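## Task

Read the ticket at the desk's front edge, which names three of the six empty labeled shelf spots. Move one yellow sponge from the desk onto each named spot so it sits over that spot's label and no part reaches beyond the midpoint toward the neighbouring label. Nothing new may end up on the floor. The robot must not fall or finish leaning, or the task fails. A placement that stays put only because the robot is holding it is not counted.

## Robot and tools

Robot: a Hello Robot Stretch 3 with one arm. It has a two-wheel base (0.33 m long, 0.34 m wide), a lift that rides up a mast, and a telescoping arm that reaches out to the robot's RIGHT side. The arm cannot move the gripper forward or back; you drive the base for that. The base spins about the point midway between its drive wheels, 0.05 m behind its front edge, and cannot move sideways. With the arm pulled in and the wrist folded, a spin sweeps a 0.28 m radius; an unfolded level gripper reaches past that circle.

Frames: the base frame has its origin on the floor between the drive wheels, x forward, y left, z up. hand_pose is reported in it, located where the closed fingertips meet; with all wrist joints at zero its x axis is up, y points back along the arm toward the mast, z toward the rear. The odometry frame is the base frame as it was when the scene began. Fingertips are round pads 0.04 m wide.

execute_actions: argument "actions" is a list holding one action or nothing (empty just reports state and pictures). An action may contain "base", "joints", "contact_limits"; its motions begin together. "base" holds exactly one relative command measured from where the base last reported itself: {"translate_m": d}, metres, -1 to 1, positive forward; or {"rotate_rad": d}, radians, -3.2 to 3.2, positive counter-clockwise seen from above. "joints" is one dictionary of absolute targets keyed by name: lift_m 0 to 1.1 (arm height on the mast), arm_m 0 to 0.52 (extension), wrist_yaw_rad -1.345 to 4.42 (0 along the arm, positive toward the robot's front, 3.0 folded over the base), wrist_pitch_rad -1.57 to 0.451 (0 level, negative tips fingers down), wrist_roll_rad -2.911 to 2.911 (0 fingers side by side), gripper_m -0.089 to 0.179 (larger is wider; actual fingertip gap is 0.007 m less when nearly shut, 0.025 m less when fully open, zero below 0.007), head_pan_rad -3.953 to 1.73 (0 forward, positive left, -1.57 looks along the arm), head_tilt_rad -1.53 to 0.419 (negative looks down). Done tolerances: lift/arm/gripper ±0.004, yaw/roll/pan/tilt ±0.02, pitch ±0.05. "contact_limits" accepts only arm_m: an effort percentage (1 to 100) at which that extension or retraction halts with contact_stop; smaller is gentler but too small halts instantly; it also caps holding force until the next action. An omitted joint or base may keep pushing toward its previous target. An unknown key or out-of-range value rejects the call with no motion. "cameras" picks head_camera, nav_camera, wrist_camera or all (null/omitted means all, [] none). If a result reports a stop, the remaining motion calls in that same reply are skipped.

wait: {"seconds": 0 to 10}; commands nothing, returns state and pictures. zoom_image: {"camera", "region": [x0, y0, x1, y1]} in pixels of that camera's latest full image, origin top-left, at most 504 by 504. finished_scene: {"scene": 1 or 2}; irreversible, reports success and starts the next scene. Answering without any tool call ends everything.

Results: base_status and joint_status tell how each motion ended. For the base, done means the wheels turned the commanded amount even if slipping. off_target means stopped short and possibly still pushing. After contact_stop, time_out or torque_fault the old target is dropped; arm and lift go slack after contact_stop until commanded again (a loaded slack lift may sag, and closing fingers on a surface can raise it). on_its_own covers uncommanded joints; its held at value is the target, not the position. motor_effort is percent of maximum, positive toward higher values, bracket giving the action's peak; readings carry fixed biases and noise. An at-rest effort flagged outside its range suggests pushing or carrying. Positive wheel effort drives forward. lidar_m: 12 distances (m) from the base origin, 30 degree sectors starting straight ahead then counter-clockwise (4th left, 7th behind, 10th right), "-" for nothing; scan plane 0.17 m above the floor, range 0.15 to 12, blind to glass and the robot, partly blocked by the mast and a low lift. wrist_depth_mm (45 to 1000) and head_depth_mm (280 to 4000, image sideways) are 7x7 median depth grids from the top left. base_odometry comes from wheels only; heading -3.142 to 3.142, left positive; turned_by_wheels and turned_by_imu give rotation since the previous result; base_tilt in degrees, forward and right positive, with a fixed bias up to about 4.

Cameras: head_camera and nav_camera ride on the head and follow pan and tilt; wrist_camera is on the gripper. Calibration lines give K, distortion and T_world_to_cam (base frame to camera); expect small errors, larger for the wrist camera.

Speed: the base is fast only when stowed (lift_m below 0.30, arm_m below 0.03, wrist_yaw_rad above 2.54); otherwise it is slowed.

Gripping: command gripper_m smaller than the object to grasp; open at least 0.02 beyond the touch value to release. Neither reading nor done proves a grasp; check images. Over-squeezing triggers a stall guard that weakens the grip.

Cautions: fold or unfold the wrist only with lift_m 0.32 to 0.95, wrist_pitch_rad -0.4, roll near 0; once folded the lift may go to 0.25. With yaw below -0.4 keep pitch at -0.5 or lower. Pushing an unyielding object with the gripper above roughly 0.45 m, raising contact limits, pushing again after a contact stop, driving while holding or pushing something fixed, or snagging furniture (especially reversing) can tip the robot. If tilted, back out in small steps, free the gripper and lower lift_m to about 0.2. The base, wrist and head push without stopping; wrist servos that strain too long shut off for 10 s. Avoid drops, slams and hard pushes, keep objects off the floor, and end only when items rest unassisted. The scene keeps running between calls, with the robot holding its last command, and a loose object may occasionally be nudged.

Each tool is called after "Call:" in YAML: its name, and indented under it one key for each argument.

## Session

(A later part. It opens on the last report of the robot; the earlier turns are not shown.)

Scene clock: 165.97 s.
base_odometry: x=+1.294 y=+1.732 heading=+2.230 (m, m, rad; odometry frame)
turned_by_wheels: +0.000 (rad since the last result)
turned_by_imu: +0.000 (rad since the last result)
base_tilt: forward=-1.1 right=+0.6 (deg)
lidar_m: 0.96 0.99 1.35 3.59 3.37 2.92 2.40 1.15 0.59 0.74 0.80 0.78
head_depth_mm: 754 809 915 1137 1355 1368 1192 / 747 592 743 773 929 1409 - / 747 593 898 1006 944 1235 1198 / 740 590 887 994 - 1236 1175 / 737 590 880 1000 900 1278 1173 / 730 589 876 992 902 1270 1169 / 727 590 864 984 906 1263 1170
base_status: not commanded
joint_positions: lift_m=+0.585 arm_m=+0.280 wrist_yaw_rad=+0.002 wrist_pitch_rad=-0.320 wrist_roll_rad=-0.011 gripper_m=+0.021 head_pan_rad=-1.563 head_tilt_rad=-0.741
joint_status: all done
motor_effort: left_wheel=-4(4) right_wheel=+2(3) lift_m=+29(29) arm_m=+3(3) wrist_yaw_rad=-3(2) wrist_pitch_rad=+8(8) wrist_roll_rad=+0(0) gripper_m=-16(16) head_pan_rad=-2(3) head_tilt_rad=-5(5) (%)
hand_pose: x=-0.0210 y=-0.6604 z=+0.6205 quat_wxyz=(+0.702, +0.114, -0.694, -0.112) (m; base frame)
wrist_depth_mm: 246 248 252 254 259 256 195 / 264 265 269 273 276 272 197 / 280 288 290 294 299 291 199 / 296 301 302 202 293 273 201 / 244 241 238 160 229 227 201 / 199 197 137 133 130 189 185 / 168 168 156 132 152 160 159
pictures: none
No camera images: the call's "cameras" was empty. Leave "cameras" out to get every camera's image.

Call:
execute_actions:
  actions:
    - {"joints":{"gripper_m":0.11}}
  cameras: []

Call:
execute_actions:
  actions:
    - {"joints":{"arm_m":0.03,"lift_m":0.595}}
  cameras: ["wrist_camera"]

Call:
execute_actions:
  actions:
    - {"base":{"rotate_rad":-1.37},"joints":{"arm_m":0,"lift_m":0.29,"wrist_yaw_rad":2.62,"gripper_m":0.05}}
  cameras: []

Call:
execute_actions:
  actions:
    - {"base":{"translate_m":-1}}
  cameras: []

Call:
execute_actions:
  actions:
    - {"base":{"translate_m":-1}}
  cameras: []

Call:
execute_actions:
  actions:
    - {"base":{"translate_m":-0.58},"joints":{"lift_m":0.85}}
  cameras: []

Call:
execute_actions:
  actions:
    - {"base":{"rotate_rad":-1.75},"joints":{"lift_m":1.03,"wrist_yaw_rad":0.2,"gripper_m":0.15,"arm_m":0.2}}
  cameras: ["wrist_camera"]

Scene clock: 169.43 s.
base_odometry: x=+1.294 y=+1.732 heading=+2.230 (m, m, rad; odometry frame)
turned_by_wheels: +0.000 (rad since the last result)
turned_by_imu: +0.001 (rad since the last result)
base_tilt: forward=-1.1 right=+0.7 (deg)
lidar_m: 0.96 0.99 1.35 3.50 3.41 2.93 2.40 1.16 0.59 0.74 0.80 0.78
head_depth_mm: 757 808 916 1139 1371 1370 1193 / 747 592 743 772 920 1406 - / 747 590 898 1004 929 1245 1195 / 739 591 888 998 - 1243 1180 / 735 592 879 1003 904 1263 1180 / 731 589 872 992 902 1262 1173 / 726 588 868 982 904 1268 1165
base_status: not commanded
joint_positions: lift_m=+0.585 arm_m=+0.280 wrist_yaw_rad=+0.002 wrist_pitch_rad=-0.320 wrist_roll_rad=-0.011 gripper_m=+0.110 head_pan_rad=-1.563 head_tilt_rad=-0.741
joint_status: all done
motor_effort: left_wheel=-4(4) right_wheel=+2(3) lift_m=+29(29) arm_m=+3(3) wrist_yaw_rad=-2(3) wrist_pitch_rad=+8(8) wrist_roll_rad=+0(0) gripper_m=+1(83) head_pan_rad=-2(2) head_tilt_rad=-4(5) (%)
hand_pose: x=-0.0210 y=-0.6604 z=+0.6205 quat_wxyz=(+0.702, +0.114, -0.694, -0.112) (m; base frame)
wrist_depth_mm: 247 248 251 254 258 257 194 / 263 265 269 274 274 271 197 / 282 285 289 295 298 291 198 / 296 302 304 207 293 273 201 / 244 239 236 163 221 235 202 / 199 201 181 134 178 193 185 / 168 161 160 135 152 156 159
pictures: none
No camera images: the call's "cameras" was empty. Leave "cameras" out to get every camera's image.

Scene clock: 172.50 s.
base_odometry: x=+1.294 y=+1.732 heading=+2.230 (m, m, rad; odometry frame)
turned_by_wheels: +0.000 (rad since the last result)
turned_by_imu: +0.001 (rad since the last result)
base_tilt: forward=-1.1 right=+0.6 (deg)
lidar_m: 0.96 0.99 1.35 3.59 3.38 2.93 2.40 1.15 0.59 0.74 0.80 0.78
head_depth_mm: 755 809 918 1136 1370 1379 1192 / 745 592 745 774 930 1343 1214 / 745 591 897 1004 931 1220 1205 / 741 594 892 995 883 1263 - / 738 590 878 1001 901 1262 1172 / 732 591 872 991 903 1271 1171 / 728 590 869 983 904 1260 1170
base_status: not commanded
joint_positions: lift_m=+0.595 arm_m=+0.030 wrist_yaw_rad=+0.002 wrist_pitch_rad=-0.320 wrist_roll_rad=-0.011 gripper_m=+0.110 head_pan_rad=-1.563 head_tilt_rad=-0.741
joint_status: all done
motor_effort: left_wheel=-3(3) right_wheel=+2(3) lift_m=+37(37) arm_m=-1(4) wrist_yaw_rad=-2(2) wrist_pitch_rad=+8(8) wrist_roll_rad=+0(0) gripper_m=+0(0) head_pan_rad=-2(2) head_tilt_rad=-5(4) (%)
hand_pose: x=-0.0211 y=-0.4109 z=+0.6302 quat_wxyz=(+0.702, +0.114, -0.694, -0.112) (m; base frame)
wrist_depth_mm: 461 469 470 484 480 292 543 / 499 499 512 509 506 297 587 / 478 460 451 371 430 324 637 / 339 329 327 318 320 326 691 / 615 633 661 664 639 737 753 / 683 690 720 730 706 809 827 / 707 698 725 704 643 772 791
pictures: wrist_camera
camera_calibration (this result's frames):
wrist_camera: T_world_to_cam=[[-0.999748, 0.0147649, -0.0168926, -0.00450978], [0.0218642, 0.47231, -0.881161, 0.791749], [-0.00503172, -0.881309, -0.472514, 0.0990944], [0, 0, 0, 1]] pos_world=[-0.021321, -0.286551, 0.744406]
Images, in order (width x height): wrist_camera 644x364.

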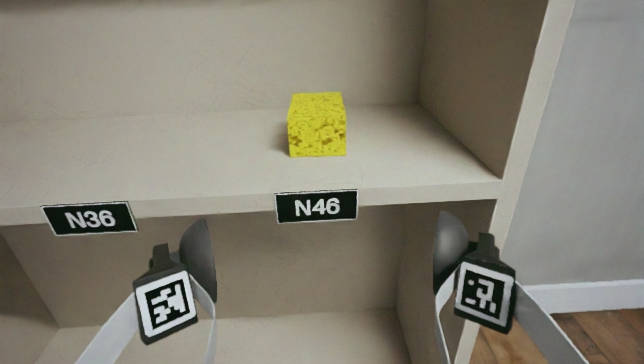

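Scene clock: 176.10 s.
base_odometry: x=+1.294 y=+1.732 heading=+0.860 (m, m, rad; odometry frame)
turned_by_wheels: -1.370 (rad since the last result)
turned_by_imu: -1.381 (rad since the last result)
base_tilt: forward=-1.1 right=+0.6 (deg)
lidar_m: 0.82 0.78 0.96 0.96 1.07 1.71 3.38 3.43 2.84 1.87 1.05 0.59
head_depth_mm: 2425 2733 2481 1964 1608 1367 1191 / 2442 2726 2486 1941 1610 1372 1197 / 2461 2431 2472 1953 1615 1362 1195 / 2515 2427 2502 1942 1613 1362 1196 / 2555 2829 2505 1949 1609 1362 1190 / 1667 1786 2024 1843 1606 1379 1196 / 1638 1744 1464 1453 1570 1366 1189
base_status: done
joint_positions: lift_m=+0.290 arm_m=+0.000 wrist_yaw_rad=+2.617 wrist_pitch_rad=-0.319 wrist_roll_rad=-0.011 gripper_m=+0.050 head_pan_rad=-1.563 head_tilt_rad=-0.741
joint_status: all done
motor_effort: left_wheel=+4(9) right_wheel=-3(5) lift_m=+29(28) arm_m=-1(3) wrist_yaw_rad=+4(4) wrist_pitch_rad=+8(8) wrist_roll_rad=+0(0) gripper_m=+0(81) head_pan_rad=-2(2) head_tilt_rad=-5(4) (%)
hand_pose: x=+0.0968 y=+0.0588 z=+0.3256 quat_wxyz=(+0.290, +0.700, -0.071, +0.649) (m; base frame)
wrist_depth_mm: 758 814 893 975 - 719 648 / 798 866 936 - - 790 665 / 844 902 - - - 808 687 / 869 895 881 897 812 676 636 / 721 710 706 682 700 623 525 / 575 583 - 566 - 553 499 / 496 497 478 480 474 474 468
pictures: none
No camera images: the call's "cameras" was empty. Leave "cameras" out to get every camera's image.

Scene clock: 181.10 s.
base_odometry: x=+0.642 y=+0.974 heading=+0.860 (m, m, rad; odometry frame)
turned_by_wheels: +0.000 (rad since the last result)
turned_by_imu: +0.005 (rad since the last result)
base_tilt: forward=-1.1 right=+0.7 (deg)
lidar_m: 1.72 1.39 1.15 1.15 1.28 2.05 2.48 2.84 2.64 2.42 2.19 1.75
head_depth_mm: 2233 2491 2517 1948 1603 1375 1190 / 2258 2549 2462 1929 1614 1364 1198 / 2292 2572 2501 1952 1607 1377 1195 / 2322 2588 2476 1978 1598 1360 1190 / 2351 2682 2453 1932 1607 1364 1191 / 2403 2656 2476 1950 1612 1375 1191 / 2423 2390 2479 1941 1592 1374 1197
base_status: done
joint_positions: lift_m=+0.290 arm_m=+0.000 wrist_yaw_rad=+2.617 wrist_pitch_rad=-0.319 wrist_roll_rad=-0.011 gripper_m=+0.050 head_pan_rad=-1.563 head_tilt_rad=-0.741
joint_status: not commanded
motor_effort: left_wheel=+4(9) right_wheel=-3(11) lift_m=+29(29) arm_m=-1(1) wrist_yaw_rad=+3(3) wrist_pitch_rad=+7(8) wrist_roll_rad=+0(0) gripper_m=+0(2) head_pan_rad=-2(2) head_tilt_rad=-4(5) (%)
hand_pose: x=+0.0967 y=+0.0589 z=+0.3256 quat_wxyz=(+0.290, +0.700, -0.071, +0.649) (m; base frame)
wrist_depth_mm: 904 942 - - - - - / 966 - - - - - - / - - - - - - - / 913 911 891 886 870 850 840 / 711 720 699 692 712 676 655 / 587 575 - 562 - 557 551 / 498 486 478 486 473 469 471
pictures: none
No camera images: the call's "cameras" was empty. Leave "cameras" out to get every camera's image.

Scene clock: 186.10 s.
base_odometry: x=-0.011 y=+0.216 heading=+0.860 (m, m, rad; odometry frame)
turned_by_wheels: +0.000 (rad since the last result)
turned_by_imu: +0.005 (rad since the last result)
base_tilt: forward=-1.1 right=+0.6 (deg)
lidar_m: 2.54 1.62 1.35 1.34 1.49 1.94 1.48 1.52 2.43 2.41 2.73 2.62
head_depth_mm: 2068 2335 2464 1953 1614 1372 1196 / 2090 2343 2502 1949 1608 1371 1191 / 2125 2416 2450 1931 1600 1374 1196 / 2149 2440 2473 1945 1614 1376 1194 / 2181 2493 2474 1941 1610 1359 1192 / 2214 2539 2446 1947 1611 1362 1196 / 2268 2558 2468 1950 1607 1379 1197
base_status: done
joint_positions: lift_m=+0.290 arm_m=+0.000 wrist_yaw_rad=+2.617 wrist_pitch_rad=-0.319 wrist_roll_rad=-0.011 gripper_m=+0.050 head_pan_rad=-1.563 head_tilt_rad=-0.741
joint_status: not commanded
motor_effort: left_wheel=+3(8) right_wheel=-2(9) lift_m=+29(29) arm_m=-1(1) wrist_yaw_rad=+3(3) wrist_pitch_rad=+8(8) wrist_roll_rad=+0(0) gripper_m=+0(0) head_pan_rad=-2(1) head_tilt_rad=-5(4) (%)
hand_pose: x=+0.0967 y=+0.0589 z=+0.3256 quat_wxyz=(+0.290, +0.700, -0.070, +0.649) (m; base frame)
wrist_depth_mm: - - - - - - - / - - - - - - - / - - - - - - - / 917 914 924 882 867 836 841 / 717 709 713 687 721 673 663 / 589 579 - 563 - 554 546 / 493 490 477 484 480 476 468
pictures: none
No camera images: the call's "cameras" was empty. Leave "cameras" out to get every camera's image.

Scene clock: 193.17 s.
base_odometry: x=-0.389 y=-0.223 heading=+0.860 (m, m, rad; odometry frame)
turned_by_wheels: +0.000 (rad since the last result)
turned_by_imu: +0.003 (rad since the last result)
base_tilt: forward=-1.1 right=+0.6 (deg)
lidar_m: 3.14 1.75 1.46 1.45 1.62 0.92 0.91 0.81 2.32 2.31 2.59 3.15
head_depth_mm: 1989 2215 2381 1932 1608 - - / 1980 2249 2386 1960 1617 - - / 2003 2272 2440 1952 1603 1435 - / 2061 2276 2465 1975 1612 - - / 2080 2353 2502 1943 1605 - 1152 / 2119 2372 2486 1939 1604 1375 1192 / 2154 2404 2463 1940 1610 1372 1195
base_status: done
joint_positions: lift_m=+0.850 arm_m=+0.000 wrist_yaw_rad=+2.617 wrist_pitch_rad=-0.319 wrist_roll_rad=-0.011 gripper_m=+0.050 head_pan_rad=-1.563 head_tilt_rad=-0.741
joint_status: all done
motor_effort: left_wheel=+3(9) right_wheel=-1(10) lift_m=+37(38) arm_m=-1(1) wrist_yaw_rad=+3(3) wrist_pitch_rad=+8(8) wrist_roll_rad=+0(0) gripper_m=+0(0) head_pan_rad=-2(3) head_tilt_rad=-4(4) (%)
hand_pose: x=+0.0967 y=+0.0589 z=+0.8853 quat_wxyz=(+0.290, +0.700, -0.070, +0.649) (m; base frame)
wrist_depth_mm: - - - - - - - / - - - - - - - / - - - - - - - / - - - - - - - / - - - - - - - / - - - - - - - / - - - - - - -
pictures: none
No camera images: the call's "cameras" was empty. Leave "cameras" out to get every camera's image.

Scene clock: 196.90 s.
base_odometry: x=-0.389 y=-0.223 heading=-0.890 (m, m, rad; odometry frame)
turned_by_wheels: -1.750 (rad since the last result)
turned_by_imu: -1.764 (rad since the last result)
base_tilt: forward=-1.1 right=+0.7 (deg)
lidar_m: 2.30 2.42 3.17 3.16 2.03 1.50 1.45 1.51 1.41 0.91 0.82 1.01
head_depth_mm: - 1371 1472 1806 1614 1381 1200 / - - 659 1795 1607 1369 1185 / - - 647 1776 1605 1356 1197 / - - 626 1672 1533 1361 1193 / 1142 928 669 1749 1595 1368 1197 / 1156 924 669 1746 1615 1384 1197 / 1151 877 670 1732 1561 1363 1192
base_status: done
joint_positions: lift_m=+1.030 arm_m=+0.200 wrist_yaw_rad=+0.202 wrist_pitch_rad=-0.319 wrist_roll_rad=-0.011 gripper_m=+0.150 head_pan_rad=-1.563 head_tilt_rad=-0.741
joint_status: all done
motor_effort: left_wheel=+4(11) right_wheel=-3(7) lift_m=+37(39) arm_m=+3(1) wrist_yaw_rad=-2(5) wrist_pitch_rad=+7(8) wrist_roll_rad=+0(0) gripper_m=+0(85) head_pan_rad=-2(2) head_tilt_rad=-5(6) (%)
hand_pose: x=+0.0258 y=-0.5757 z=+1.0653 quat_wxyz=(+0.710, +0.183, -0.679, -0.041) (m; base frame)
wrist_depth_mm: 976 919 863 842 785 762 721 / - 989 924 874 829 801 794 / 681 654 643 620 603 690 833 / 478 469 457 446 441 433 895 / 371 371 360 307 335 356 356 / 302 - 296 293 287 - 281 / 258 244 251 247 245 242 240
pictures: wrist_camera
camera_calibration (this result's frames):
wrist_camera: T_world_to_cam=[[-0.982718, -0.184335, -0.0169029, -0.0629179], [-0.072402, 0.466806, -0.881391, 1.25148], [0.170362, -0.864935, -0.472085, 0.164121], [0, 0, 0, 1]] pos_world=[0.000819494, -0.453844, 1.17946]
Images, in order (width x height): wrist_camera 644x364.

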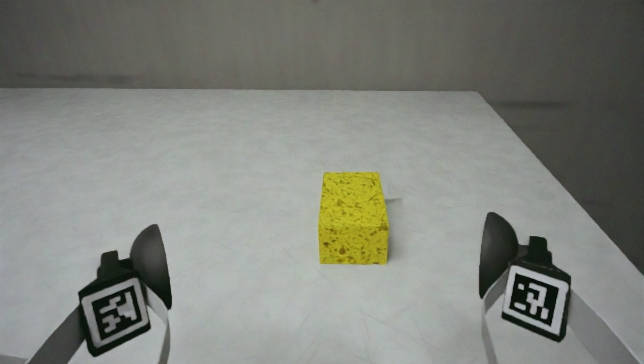

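Call:
execute_actions:
  actions:
    - {"joints":{"lift_m":0.955,"arm_m":0.36}}
  cameras: ["wrist_camera"]

Call:
execute_actions:
  actions:
    - {"joints":{"gripper_m":0.02}}
  cameras: []

Call:
execute_actions:
  actions:
    - {"joints":{"lift_m":0.98}}
  cameras: []

Call:
execute_actions:
  actions:
    - {"joints":{"arm_m":0.22,"wrist_yaw_rad":1.5}}
  cameras: ["wrist_camera"]

Call:
execute_actions:
  actions:
    - {"base":{"rotate_rad":1.89},"joints":{"arm_m":0,"lift_m":0.65}}
  cameras: []

Call:
execute_actions:
  actions:
    - {"base":{"translate_m":0.69},"joints":{"wrist_yaw_rad":2.62,"lift_m":0.29}}
  cameras: []

Call:
execute_actions:
  actions:
    - {"base":{"translate_m":1.0}}
  cameras: []

Call:
execute_actions:
  actions:
    - {"base":{"translate_m":1.0}}
  cameras: []

Call:
execute_actions:
  actions:
    - {"base":{"rotate_rad":1.23},"joints":{"lift_m":0.615,"wrist_yaw_rad":0}}
  cameras: ["head_camera","wrist_camera"]

Scene clock: 201.20 s.
base_odometry: x=-0.389 y=-0.223 heading=-0.890 (m, m, rad; odometry frame)
turned_by_wheels: +0.000 (rad since the last result)
turned_by_imu: +0.001 (rad since the last result)
base_tilt: forward=-1.1 right=+0.6 (deg)
lidar_m: 2.31 2.42 3.18 3.12 2.03 1.50 1.46 1.51 1.40 0.91 0.82 1.01
head_depth_mm: 1194 1305 - 1803 1615 1371 1197 / 1174 - 645 1788 1612 1372 1194 / 1156 - 670 1763 1602 1366 1195 / 1158 - 644 1681 1517 1363 1197 / 1164 871 672 1747 1601 1375 1195 / 1152 877 669 1741 1630 1366 1195 / 1154 875 667 1731 1554 1362 1184
base_status: not commanded
joint_positions: lift_m=+0.955 arm_m=+0.360 wrist_yaw_rad=+0.202 wrist_pitch_rad=-0.319 wrist_roll_rad=-0.011 gripper_m=+0.150 head_pan_rad=-1.563 head_tilt_rad=-0.741
joint_status: all done
motor_effort: left_wheel=+4(4) right_wheel=-3(3) lift_m=+29(29) arm_m=+3(6) wrist_yaw_rad=-2(3) wrist_pitch_rad=+8(8) wrist_roll_rad=+0(0) gripper_m=+0(0) head_pan_rad=-2(2) head_tilt_rad=-4(6) (%)
hand_pose: x=+0.0258 y=-0.7357 z=+0.9906 quat_wxyz=(+0.710, +0.183, -0.679, -0.041) (m; base frame)
wrist_depth_mm: 793 761 716 674 655 621 601 / 745 722 681 656 634 641 628 / 441 431 421 414 397 389 658 / 314 308 305 298 294 286 282 / 245 245 236 161 228 236 225 / 199 - 188 132 183 - 186 / - 161 156 120 152 159 157
pictures: wrist_camera
camera_calibration (this result's frames):
wrist_camera: T_world_to_cam=[[-0.982738, -0.184231, -0.0169029, -0.0936181], [-0.0723522, 0.466812, -0.881392, 1.26032], [0.17027, -0.864954, -0.472083, -0.0095317], [0, 0, 0, 1]] pos_world=[0.000807924, -0.613825, 1.10475]
Images, in order (width x height): wrist_camera 644x364.

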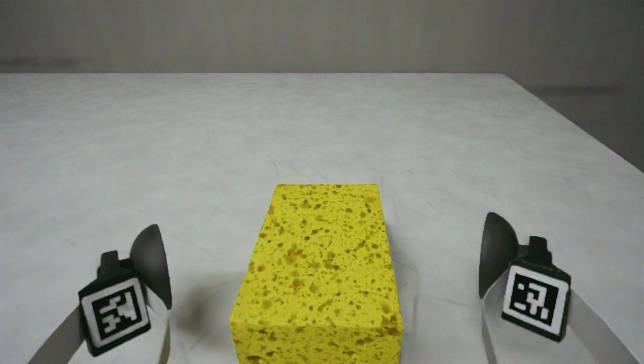

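Scene clock: 203.00 s.
base_odometry: x=-0.389 y=-0.223 heading=-0.890 (m, m, rad; odometry frame)
turned_by_wheels: +0.000 (rad since the last result)
turned_by_imu: +0.000 (rad since the last result)
base_tilt: forward=-1.1 right=+0.6 (deg)
lidar_m: 2.31 2.42 3.18 3.13 2.03 1.50 1.45 1.52 1.41 0.91 0.82 1.00
head_depth_mm: 1191 1299 - 1787 1608 1373 1197 / 1167 - 646 1784 1614 1374 1190 / 1156 - 669 1766 1615 1357 1194 / 1152 - 645 1684 1518 1361 1191 / 1162 876 671 1752 1605 1367 1191 / 1143 877 670 1732 1612 1373 1192 / 1150 877 669 1742 1552 1368 1198
base_status: not commanded
joint_positions: lift_m=+0.955 arm_m=+0.360 wrist_yaw_rad=+0.202 wrist_pitch_rad=-0.318 wrist_roll_rad=-0.011 gripper_m=+0.021 head_pan_rad=-1.563 head_tilt_rad=-0.741
joint_status: all done
motor_effort: left_wheel=+4(4) right_wheel=-3(4) lift_m=+29(29) arm_m=+3(3) wrist_yaw_rad=-3(2) wrist_pitch_rad=+7(8) wrist_roll_rad=+0(0) gripper_m=-17(93) head_pan_rad=-2(1) head_tilt_rad=-5(5) (%)
hand_pose: x=+0.0258 y=-0.7358 z=+0.9909 quat_wxyz=(+0.710, +0.182, -0.679, -0.040) (m; base frame)
wrist_depth_mm: 795 768 712 690 654 620 607 / 752 728 688 667 639 645 642 / 444 434 418 411 401 387 669 / 317 312 303 298 293 289 283 / 245 240 238 161 229 228 224 / 199 197 134 133 130 189 186 / 168 167 141 121 152 160 159
pictures: none
No camera images: the call's "cameras" was empty. Leave "cameras" out to get every camera's image.

Scene clock: 204.00 s.
base_odometry: x=-0.389 y=-0.223 heading=-0.890 (m, m, rad; odometry frame)
turned_by_wheels: +0.000 (rad since the last result)
turned_by_imu: +0.000 (rad since the last result)
base_tilt: forward=-1.1 right=+0.6 (deg)
lidar_m: 2.31 2.42 3.17 3.14 2.03 1.50 1.45 1.51 1.41 0.91 0.82 1.00
head_depth_mm: 1170 - 646 1798 1606 1366 1193 / 1148 797 672 1781 1600 1375 1186 / 1129 779 671 1770 1617 1366 1195 / 1148 - 666 1673 1524 1362 1191 / 1154 759 671 1751 1604 1374 1198 / 1149 876 670 1738 1614 1371 1195 / 1154 875 668 1732 1559 1373 1190
base_status: not commanded
joint_positions: lift_m=+0.980 arm_m=+0.360 wrist_yaw_rad=+0.202 wrist_pitch_rad=-0.318 wrist_roll_rad=-0.011 gripper_m=+0.021 head_pan_rad=-1.563 head_tilt_rad=-0.741
joint_status: all done
motor_effort: left_wheel=+4(4) right_wheel=-3(2) lift_m=+37(39) arm_m=+3(3) wrist_yaw_rad=-3(2) wrist_pitch_rad=+7(8) wrist_roll_rad=+0(0) gripper_m=-16(16) head_pan_rad=-2(1) head_tilt_rad=-4(5) (%)
hand_pose: x=+0.0258 y=-0.7358 z=+1.0155 quat_wxyz=(+0.710, +0.182, -0.679, -0.040) (m; base frame)
wrist_depth_mm: 806 760 724 692 649 620 601 / 842 780 737 706 672 668 631 / 521 504 483 474 470 456 685 / 367 361 355 346 345 339 332 / 285 282 279 161 268 266 260 / 232 230 134 133 132 219 216 / 197 195 154 121 177 186 185
pictures: none
No camera images: the call's "cameras" was empty. Leave "cameras" out to get every camera's image.

Scene clock: 206.27 s.
base_odometry: x=-0.389 y=-0.223 heading=-0.890 (m, m, rad; odometry frame)
turned_by_wheels: +0.000 (rad since the last result)
turned_by_imu: +0.000 (rad since the last result)
base_tilt: forward=-1.1 right=+0.6 (deg)
lidar_m: 2.30 2.42 3.19 3.13 2.04 1.50 1.45 1.51 1.41 0.91 0.82 1.00
head_depth_mm: 1184 - 1074 1790 1603 1371 1199 / 1174 777 670 1775 1598 1368 1197 / 1168 - 657 1779 1605 1373 1196 / 1164 - - 1678 1526 1358 1200 / 1162 878 714 1779 1595 1373 1200 / 1152 921 - 1765 1598 1371 1190 / 1149 924 667 1766 1562 1384 1194
base_status: not commanded
joint_positions: lift_m=+0.980 arm_m=+0.220 wrist_yaw_rad=+1.497 wrist_pitch_rad=-0.318 wrist_roll_rad=-0.011 gripper_m=+0.021 head_pan_rad=-1.563 head_tilt_rad=-0.741
joint_status: all done
motor_effort: left_wheel=+4(4) right_wheel=-3(3) lift_m=+37(37) arm_m=-1(2) wrist_yaw_rad=+3(7) wrist_pitch_rad=+7(7) wrist_roll_rad=+0(0) gripper_m=-16(17) head_pan_rad=-2(2) head_tilt_rad=-4(5) (%)
hand_pose: x=+0.2138 y=-0.3827 z=+1.0155 quat_wxyz=(+0.591, +0.555, -0.432, +0.396) (m; base frame)
wrist_depth_mm: - - - - - - - / - - - - 680 713 693 / - - - - 558 454 452 / - - - - - 344 333 / - - - 161 - 799 263 / - - 135 133 132 718 225 / - - - 121 894 648 594
pictures: wrist_camera
camera_calibration (this result's frames):
wrist_camera: T_world_to_cam=[[-0.0900527, -0.995793, -0.0169129, -0.34477], [-0.468254, 0.0573213, -0.881733, 1.05933], [0.878993, -0.0714829, -0.471446, 0.427015], [0, 0, 0, 1]] pos_world=[0.0896463, -0.373518, 1.12953]
Images, in order (width x height): wrist_camera 644x364.

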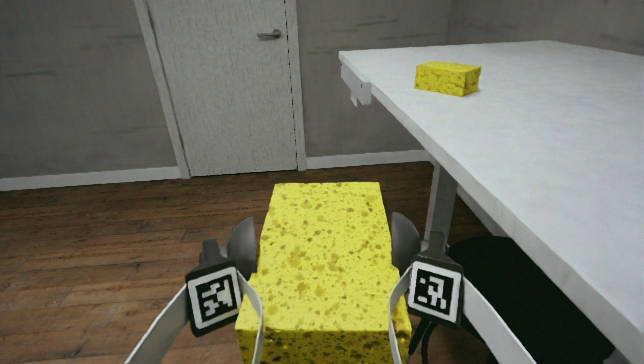

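Scene clock: 210.20 s.
base_odometry: x=-0.389 y=-0.223 heading=+1.000 (m, m, rad; odometry frame)
turned_by_wheels: +1.890 (rad since the last result)
turned_by_imu: +1.907 (rad since the last result)
base_tilt: forward=-1.1 right=+0.6 (deg)
lidar_m: 2.59 1.61 1.45 1.46 1.51 0.91 0.82 1.01 2.31 2.32 2.82 3.16
head_depth_mm: 1944 2181 2351 1932 1601 1376 1208 / 2009 2233 2381 1960 1600 1370 1215 / 2051 2304 2473 1954 1603 1369 1232 / 2130 2405 2441 1950 1605 1354 1211 / 2195 2488 2465 1929 1605 1375 1192 / 2253 2574 2472 1949 1609 1364 1194 / 2338 2612 2436 1930 1615 1365 1198
base_status: done
joint_positions: lift_m=+0.650 arm_m=+0.000 wrist_yaw_rad=+1.498 wrist_pitch_rad=-0.319 wrist_roll_rad=-0.011 gripper_m=+0.021 head_pan_rad=-1.563 head_tilt_rad=-0.741
joint_status: all done
motor_effort: left_wheel=-3(9) right_wheel=+2(6) lift_m=+29(29) arm_m=-1(5) wrist_yaw_rad=+2(3) wrist_pitch_rad=+7(8) wrist_roll_rad=+0(0) gripper_m=-16(15) head_pan_rad=-2(3) head_tilt_rad=-5(5) (%)
hand_pose: x=+0.2138 y=-0.1624 z=+0.6857 quat_wxyz=(+0.590, +0.555, -0.431, +0.396) (m; base frame)
wrist_depth_mm: - - - - - - - / - - - - - - - / - - - - - - - / - - - - - - - / - - - 161 - - - / - - 134 133 132 - - / 901 908 834 121 824 835 870
pictures: none
No camera images: the call's "cameras" was empty. Leave "cameras" out to get every camera's image.

Scene clock: 216.40 s.
base_odometry: x=-0.016 y=+0.357 heading=+1.000 (m, m, rad; odometry frame)
turned_by_wheels: +0.000 (rad since the last result)
turned_by_imu: -0.001 (rad since the last result)
base_tilt: forward=-1.1 right=+0.6 (deg)
lidar_m: 2.19 1.36 1.22 1.23 1.48 2.02 1.50 2.07 2.53 2.56 2.85 2.45
head_depth_mm: 2162 2404 2496 1963 1606 1368 1202 / 2213 2496 2482 1935 1607 1365 1193 / 2268 2543 2460 1934 1599 1362 1196 / 2310 2620 2466 1944 1611 1373 1194 / 2398 2647 2470 1928 1619 1364 1193 / 2494 2806 2479 1960 1607 1368 1196 / 2551 2866 2458 1929 1611 1376 1190
base_status: done
joint_positions: lift_m=+0.290 arm_m=+0.000 wrist_yaw_rad=+2.617 wrist_pitch_rad=-0.320 wrist_roll_rad=-0.011 gripper_m=+0.021 head_pan_rad=-1.563 head_tilt_rad=-0.741
joint_status: all done
motor_effort: left_wheel=-3(10) right_wheel=+2(9) lift_m=+29(28) arm_m=-1(1) wrist_yaw_rad=+3(5) wrist_pitch_rad=+8(8) wrist_roll_rad=+0(0) gripper_m=-16(16) head_pan_rad=-2(2) head_tilt_rad=-4(4) (%)
hand_pose: x=+0.0967 y=+0.0588 z=+0.3255 quat_wxyz=(+0.290, +0.700, -0.070, +0.649) (m; base frame)
wrist_depth_mm: - - - - - - - / - - - - - - - / - - - - - - - / 943 917 901 888 869 850 832 / 721 707 710 160 662 664 664 / 581 582 134 133 133 544 547 / 502 496 127 121 449 472 466
pictures: none
No camera images: the call's "cameras" was empty. Leave "cameras" out to get every camera's image.

Scene clock: 221.50 s.
base_odometry: x=+0.524 y=+1.199 heading=+1.000 (m, m, rad; odometry frame)
turned_by_wheels: +0.000 (rad since the last result)
turned_by_imu: -0.003 (rad since the last result)
base_tilt: forward=-1.1 right=+0.7 (deg)
lidar_m: 1.58 1.00 0.90 0.90 1.08 2.05 2.57 3.04 2.88 2.63 1.85 1.52
head_depth_mm: 2475 2710 2502 1955 1626 1374 1195 / 2469 2804 2451 1943 1607 1368 1200 / 2577 2870 2481 1953 1606 1366 1194 / 2628 2932 2510 1956 1614 1366 1196 / 2701 2685 2439 1940 1602 1365 1193 / 2733 2695 2495 1952 1606 1368 1198 / 2840 3035 2460 1940 1612 1374 1203
base_status: done
joint_positions: lift_m=+0.290 arm_m=+0.000 wrist_yaw_rad=+2.617 wrist_pitch_rad=-0.320 wrist_roll_rad=-0.011 gripper_m=+0.021 head_pan_rad=-1.563 head_tilt_rad=-0.741
joint_status: not commanded
motor_effort: left_wheel=-2(9) right_wheel=+2(9) lift_m=+29(29) arm_m=-1(1) wrist_yaw_rad=+3(3) wrist_pitch_rad=+8(8) wrist_roll_rad=+0(0) gripper_m=-16(16) head_pan_rad=-2(3) head_tilt_rad=-6(5) (%)
hand_pose: x=+0.0967 y=+0.0588 z=+0.3254 quat_wxyz=(+0.290, +0.700, -0.070, +0.649) (m; base frame)
wrist_depth_mm: 721 780 813 871 924 971 - / 778 821 888 918 - - - / 832 868 907 - - - - / 888 894 897 875 858 849 845 / 718 708 718 161 679 674 656 / 586 582 134 133 132 554 555 / 495 490 126 121 447 471 473
pictures: none
No camera images: the call's "cameras" was empty. Leave "cameras" out to get every camera's image.

Scene clock: 226.60 s.
base_odometry: x=+1.065 y=+2.040 heading=+1.000 (m, m, rad; odometry frame)
turned_by_wheels: +0.000 (rad since the last result)
turned_by_imu: -0.003 (rad since the last result)
base_tilt: forward=-1.1 right=+0.7 (deg)
lidar_m: 0.56 0.64 0.57 0.57 0.69 1.30 3.57 3.60 2.79 1.50 0.80 0.80
head_depth_mm: 2722 2881 2460 1949 1596 1371 1203 / 2785 2722 2486 1945 1609 1363 1195 / 2830 3080 2459 1948 1606 1365 1195 / 2010 2157 2360 1949 1609 1374 1192 / 1946 1541 1746 1899 1617 1365 1193 / 1325 1502 1741 1862 1611 1364 1200 / 1346 1463 1579 1679 1534 1262 1186
base_status: done
joint_positions: lift_m=+0.290 arm_m=+0.000 wrist_yaw_rad=+2.617 wrist_pitch_rad=-0.320 wrist_roll_rad=-0.011 gripper_m=+0.021 head_pan_rad=-1.563 head_tilt_rad=-0.741
joint_status: not commanded
motor_effort: left_wheel=-2(10) right_wheel=+3(10) lift_m=+29(29) arm_m=-1(1) wrist_yaw_rad=+3(3) wrist_pitch_rad=+8(8) wrist_roll_rad=+0(0) gripper_m=-16(17) head_pan_rad=-2(2) head_tilt_rad=-4(5) (%)
hand_pose: x=+0.0967 y=+0.0588 z=+0.3254 quat_wxyz=(+0.290, +0.700, -0.070, +0.649) (m; base frame)
wrist_depth_mm: 489 505 538 564 603 644 680 / 516 536 573 616 654 687 723 / 544 579 609 653 686 745 769 / 583 622 665 675 759 791 760 / 619 644 673 160 683 669 662 / 578 587 135 133 132 558 561 / 493 491 127 121 451 470 459
pictures: none
No camera images: the call's "cameras" was empty. Leave "cameras" out to get every camera's image.

Scene clock: 230.40 s.
base_odometry: x=+1.065 y=+2.040 heading=+2.230 (m, m, rad; odometry frame)
turned_by_wheels: +1.230 (rad since the last result)
turned_by_imu: +1.240 (rad since the last result)
base_tilt: forward=-1.1 right=+0.6 (deg)
lidar_m: 0.57 0.59 0.80 2.13 4.05 3.34 2.25 0.80 0.83 0.72 0.56 0.60
head_depth_mm: 743 593 898 1008 929 1267 1202 / 741 590 892 1008 904 1259 1189 / 735 592 884 1002 905 1277 1196 / 733 592 871 989 907 679 - / 727 593 868 984 898 1265 1172 / 723 590 861 970 882 1149 1180 / 719 590 679 717 1219 1367 1198
base_status: done
joint_positions: lift_m=+0.615 arm_m=+0.000 wrist_yaw_rad=+0.003 wrist_pitch_rad=-0.320 wrist_roll_rad=-0.011 gripper_m=+0.021 head_pan_rad=-1.563 head_tilt_rad=-0.741
joint_status: all done
motor_effort: left_wheel=-3(13) right_wheel=+2(9) lift_m=+37(40) arm_m=-1(1) wrist_yaw_rad=-3(7) wrist_pitch_rad=+8(8) wrist_roll_rad=+0(0) gripper_m=-17(17) head_pan_rad=-2(1) head_tilt_rad=-5(4) (%)
hand_pose: x=-0.0208 y=-0.3808 z=+0.6500 quat_wxyz=(+0.702, +0.115, -0.694, -0.111) (m; base frame)
wrist_depth_mm: 270 401 488 497 499 508 511 / 281 392 528 529 534 548 541 / 438 387 509 496 481 471 409 / 653 353 368 358 356 347 360 / 696 350 338 161 665 703 667 / 736 435 135 133 132 772 678 / 742 815 503 121 678 725 662
pictures: head_camera (sideways: a quarter turn clockwise sets it upright), wrist_camera
camera_calibration (this result's frames):
head_camera: T_world_to_cam=[[0.00859086, 0.652305, -0.757908, 1.0026], [0.999676, -0.0237677, -0.00912477, 0.0109569], [-0.0239659, -0.757584, -0.652298, 0.807452], [0, 0, 0, 1]] pos_world=[-0.000215296, -0.042031, 1.28668]
wrist_camera: T_world_to_cam=[[-0.999765, 0.0136174, -0.016881, -0.0047909], [0.0213143, 0.47286, -0.88088, 0.795044], [-0.00401297, -0.881032, -0.473039, 0.135448], [0, 0, 0, 1]] pos_world=[-0.021192, -0.256545, 0.764329]
Images, in order (width x height): head_camera 896x504, wrist_camera 644x364.

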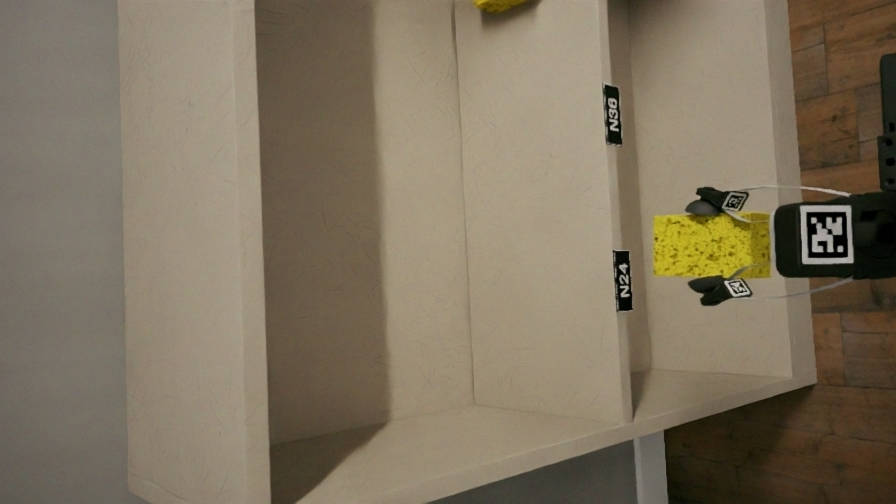

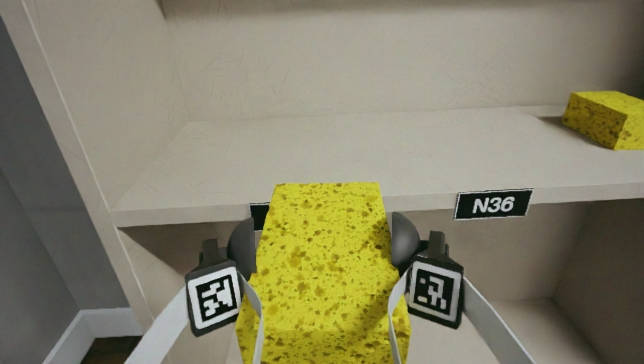

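Call:
execute_actions:
  actions:
    - {"base":{"translate_m":0.028},"joints":{"arm_m":0.28}}
  cameras: []

Call:
execute_actions:
  actions:
    - {"joints":{"lift_m":0.585}}
  cameras: []

Call:
execute_actions:
  actions:
    - {"joints":{"gripper_m":0.11}}
  cameras: []

Call:
execute_actions:
  actions:
    - {"joints":{"arm_m":0.08,"lift_m":0.595,"head_pan_rad":-2.3,"head_tilt_rad":-0.6}}

Scene clock: 234.70 s.
base_odometry: x=+1.048 y=+2.062 heading=+2.230 (m, m, rad; odometry frame)
turned_by_wheels: +0.000 (rad since the last result)
turned_by_imu: +0.001 (rad since the last result)
base_tilt: forward=-1.1 right=+0.6 (deg)
lidar_m: 0.54 0.56 0.76 2.02 4.07 3.38 2.28 0.82 0.84 0.60 0.56 0.57
head_depth_mm: 746 592 898 1011 928 1262 1196 / 739 592 892 1010 899 1292 - / 736 591 882 1000 - 1231 1174 / 729 592 871 991 - 1262 1177 / 724 590 863 983 903 1260 1171 / 722 591 843 934 859 1144 1190 / 716 589 582 989 1257 1367 1191
base_status: done
joint_positions: lift_m=+0.615 arm_m=+0.280 wrist_yaw_rad=+0.002 wrist_pitch_rad=-0.320 wrist_roll_rad=-0.011 gripper_m=+0.021 head_pan_rad=-1.563 head_tilt_rad=-0.741
joint_status: all done
motor_effort: left_wheel=-3(6) right_wheel=+3(6) lift_m=+37(37) arm_m=+2(4) wrist_yaw_rad=-3(3) wrist_pitch_rad=+8(8) wrist_roll_rad=+0(0) gripper_m=-16(15) head_pan_rad=-2(3) head_tilt_rad=-5(5) (%)
hand_pose: x=-0.0210 y=-0.6604 z=+0.6500 quat_wxyz=(+0.702, +0.114, -0.694, -0.112) (m; base frame)
wrist_depth_mm: 230 235 237 242 244 247 251 / 240 250 256 259 263 266 268 / 239 272 275 279 282 289 292 / 235 291 297 293 307 311 312 / 233 288 286 161 275 273 268 / 223 238 134 133 132 227 223 / 201 200 187 121 183 192 191
pictures: none
No camera images: the call's "cameras" was empty. Leave "cameras" out to get every camera's image.

Scene clock: 235.77 s.
base_odometry: x=+1.048 y=+2.062 heading=+2.230 (m, m, rad; odometry frame)
turned_by_wheels: +0.000 (rad since the last result)
turned_by_imu: +0.000 (rad since the last result)
base_tilt: forward=-1.1 right=+0.6 (deg)
lidar_m: 0.54 0.56 0.76 2.02 4.09 3.38 2.28 0.82 0.84 0.60 0.56 0.57
head_depth_mm: 744 592 899 1002 931 1266 1200 / 741 590 888 1005 905 1279 - / 735 591 881 1006 945 1236 1171 / 729 590 870 989 - 1240 1174 / 726 590 863 980 904 1265 1172 / 722 590 845 931 861 1143 1197 / 718 589 581 990 1266 1367 1196
base_status: not commanded
joint_positions: lift_m=+0.585 arm_m=+0.280 wrist_yaw_rad=+0.002 wrist_pitch_rad=-0.319 wrist_roll_rad=-0.011 gripper_m=+0.021 head_pan_rad=-1.563 head_tilt_rad=-0.741
joint_status: all done
motor_effort: left_wheel=-4(4) right_wheel=+2(3) lift_m=+29(31) arm_m=+3(3) wrist_yaw_rad=-2(2) wrist_pitch_rad=+8(8) wrist_roll_rad=+0(0) gripper_m=-16(16) head_pan_rad=-2(2) head_tilt_rad=-5(5) (%)
hand_pose: x=-0.0210 y=-0.6605 z=+0.6206 quat_wxyz=(+0.702, +0.114, -0.694, -0.111) (m; base frame)
wrist_depth_mm: 229 234 238 241 244 247 250 / 241 252 256 258 263 265 269 / 237 272 276 279 282 288 294 / 235 288 288 295 290 289 282 / 223 240 238 161 232 228 223 / 199 199 134 133 130 188 186 / 168 168 156 120 153 160 159
pictures: none
No camera images: the call's "cameras" was empty. Leave "cameras" out to get every camera's image.

Scene clock: 237.17 s.
base_odometry: x=+1.048 y=+2.062 heading=+2.230 (m, m, rad; odometry frame)
turned_by_wheels: +0.000 (rad since the last result)
turned_by_imu: +0.000 (rad since the last result)
base_tilt: forward=-1.1 right=+0.6 (deg)
lidar_m: 0.55 0.56 0.76 2.02 4.05 3.37 2.27 0.82 0.84 0.60 0.56 0.57
head_depth_mm: 745 591 904 1013 930 1265 1194 / 739 594 890 1002 903 1297 - / 736 590 883 1006 935 1241 1177 / 730 593 873 990 - 1235 1169 / 728 591 865 984 908 1251 1167 / 721 590 844 930 860 1140 1189 / 716 589 581 990 1253 1368 1191
base_status: not commanded
joint_positions: lift_m=+0.585 arm_m=+0.280 wrist_yaw_rad=+0.002 wrist_pitch_rad=-0.319 wrist_roll_rad=-0.011 gripper_m=+0.110 head_pan_rad=-1.563 head_tilt_rad=-0.741
joint_status: all done
motor_effort: left_wheel=-4(3) right_wheel=+3(2) lift_m=+28(29) arm_m=+3(3) wrist_yaw_rad=-2(2) wrist_pitch_rad=+8(8) wrist_roll_rad=+0(0) gripper_m=+1(83) head_pan_rad=-2(2) head_tilt_rad=-5(4) (%)
hand_pose: x=-0.0210 y=-0.6605 z=+0.6206 quat_wxyz=(+0.702, +0.114, -0.694, -0.111) (m; base frame)
wrist_depth_mm: 229 236 237 239 243 248 250 / 239 253 254 258 261 265 269 / 236 271 275 278 285 291 293 / 236 287 289 293 292 288 281 / 223 241 237 163 222 239 224 / 199 201 182 134 177 194 186 / 169 161 155 122 152 156 159
pictures: none
No camera images: the call's "cameras" was empty. Leave "cameras" out to get every camera's image.

Scene clock: 239.87 s.
base_odometry: x=+1.048 y=+2.062 heading=+2.230 (m, m, rad; odometry frame)
turned_by_wheels: +0.000 (rad since the last result)
turned_by_imu: +0.001 (rad since the last result)
base_tilt: forward=-1.1 right=+0.7 (deg)
lidar_m: 0.54 0.56 0.76 2.02 4.06 3.36 2.28 0.82 0.84 0.60 0.56 0.57
head_depth_mm: 1351 1456 1581 1714 1796 1492 1273 / 1282 1433 1642 1847 1800 1509 1266 / 1142 1276 1427 1636 1775 1495 1271 / 1037 1104 880 994 1064 1302 1252 / 949 978 968 1116 974 1353 1201 / 877 899 943 1062 975 1281 1178 / 812 852 653 963 994 846 1187
base_status: not commanded
joint_positions: lift_m=+0.595 arm_m=+0.080 wrist_yaw_rad=+0.002 wrist_pitch_rad=-0.319 wrist_roll_rad=-0.011 gripper_m=+0.110 head_pan_rad=-2.293 head_tilt_rad=-0.606
joint_status: all done
motor_effort: left_wheel=-3(4) right_wheel=+3(2) lift_m=+37(40) arm_m=-1(1) wrist_yaw_rad=-3(3) wrist_pitch_rad=+8(8) wrist_roll_rad=+0(0) gripper_m=+0(0) head_pan_rad=-3(28) head_tilt_rad=+3(15) (%)
hand_pose: x=-0.0211 y=-0.4610 z=+0.6303 quat_wxyz=(+0.702, +0.114, -0.694, -0.111) (m; base frame)
wrist_depth_mm: 235 349 411 419 432 429 441 / 234 343 446 454 455 464 472 / 231 340 453 334 432 421 408 / 229 311 324 311 314 307 302 / 249 259 255 257 259 264 263 / 653 277 634 637 649 657 652 / 687 326 645 696 698 668 671
pictures: head_camera (sideways: a quarter turn clockwise sets it upright), nav_camera (sideways: a quarter turn counterclockwise sets it upright), wrist_camera
camera_calibration (this result's frames):
head_camera: T_world_to_cam=[[0.369792, 0.39948, -0.83885, 1.10592], [0.728763, -0.684749, -0.00483176, 0.00702169], [-0.576332, -0.609536, -0.544341, 0.670378], [0, 0, 0, 1]] pos_world=[-0.0277164, -0.0283648, 1.29265]
nav_camera: T_world_to_cam=[[-0.335553, -0.399649, 0.853044, -1.06668], [-0.723494, 0.689266, 0.0383264, 0.00886545], [-0.603292, -0.604312, -0.520429, 0.644397], [0, 0, 0, 1]] pos_world=[0.0372442, -0.0429936, 1.24495]
wrist_camera: T_world_to_cam=[[-0.999749, 0.0147168, -0.0168986, -0.00377805], [0.0218445, 0.471905, -0.881379, 0.81543], [-0.00499655, -0.881527, -0.472108, 0.0546869], [0, 0, 0, 1]] pos_world=[-0.0213165, -0.336542, 0.744457]
Images, in order (width x height): head_camera 896x504, nav_camera 672x504, wrist_camera 644x364.

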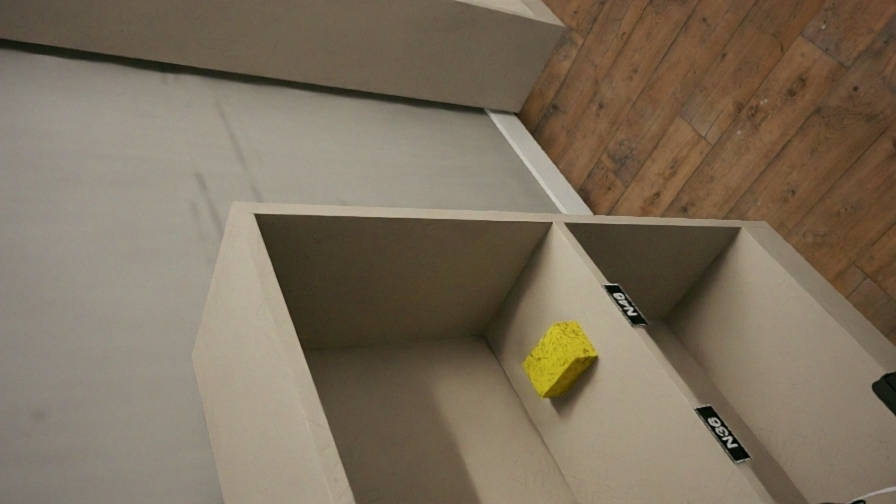

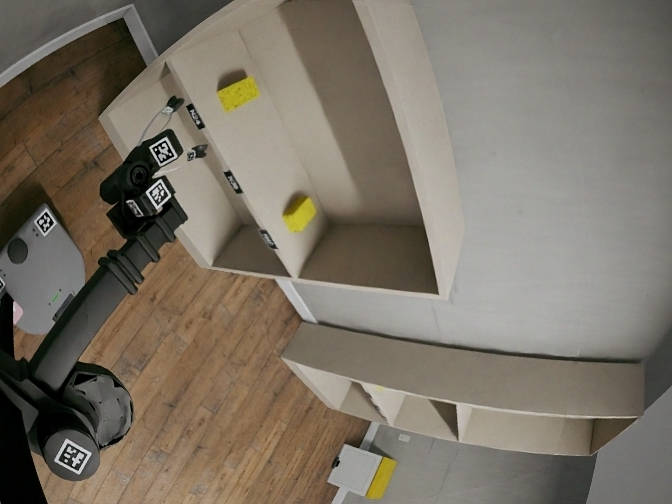

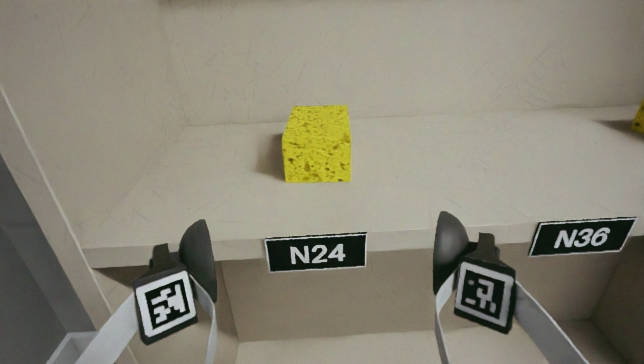

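Call:
finished_scene:
  scene: 1

The scene is finished: the task was done.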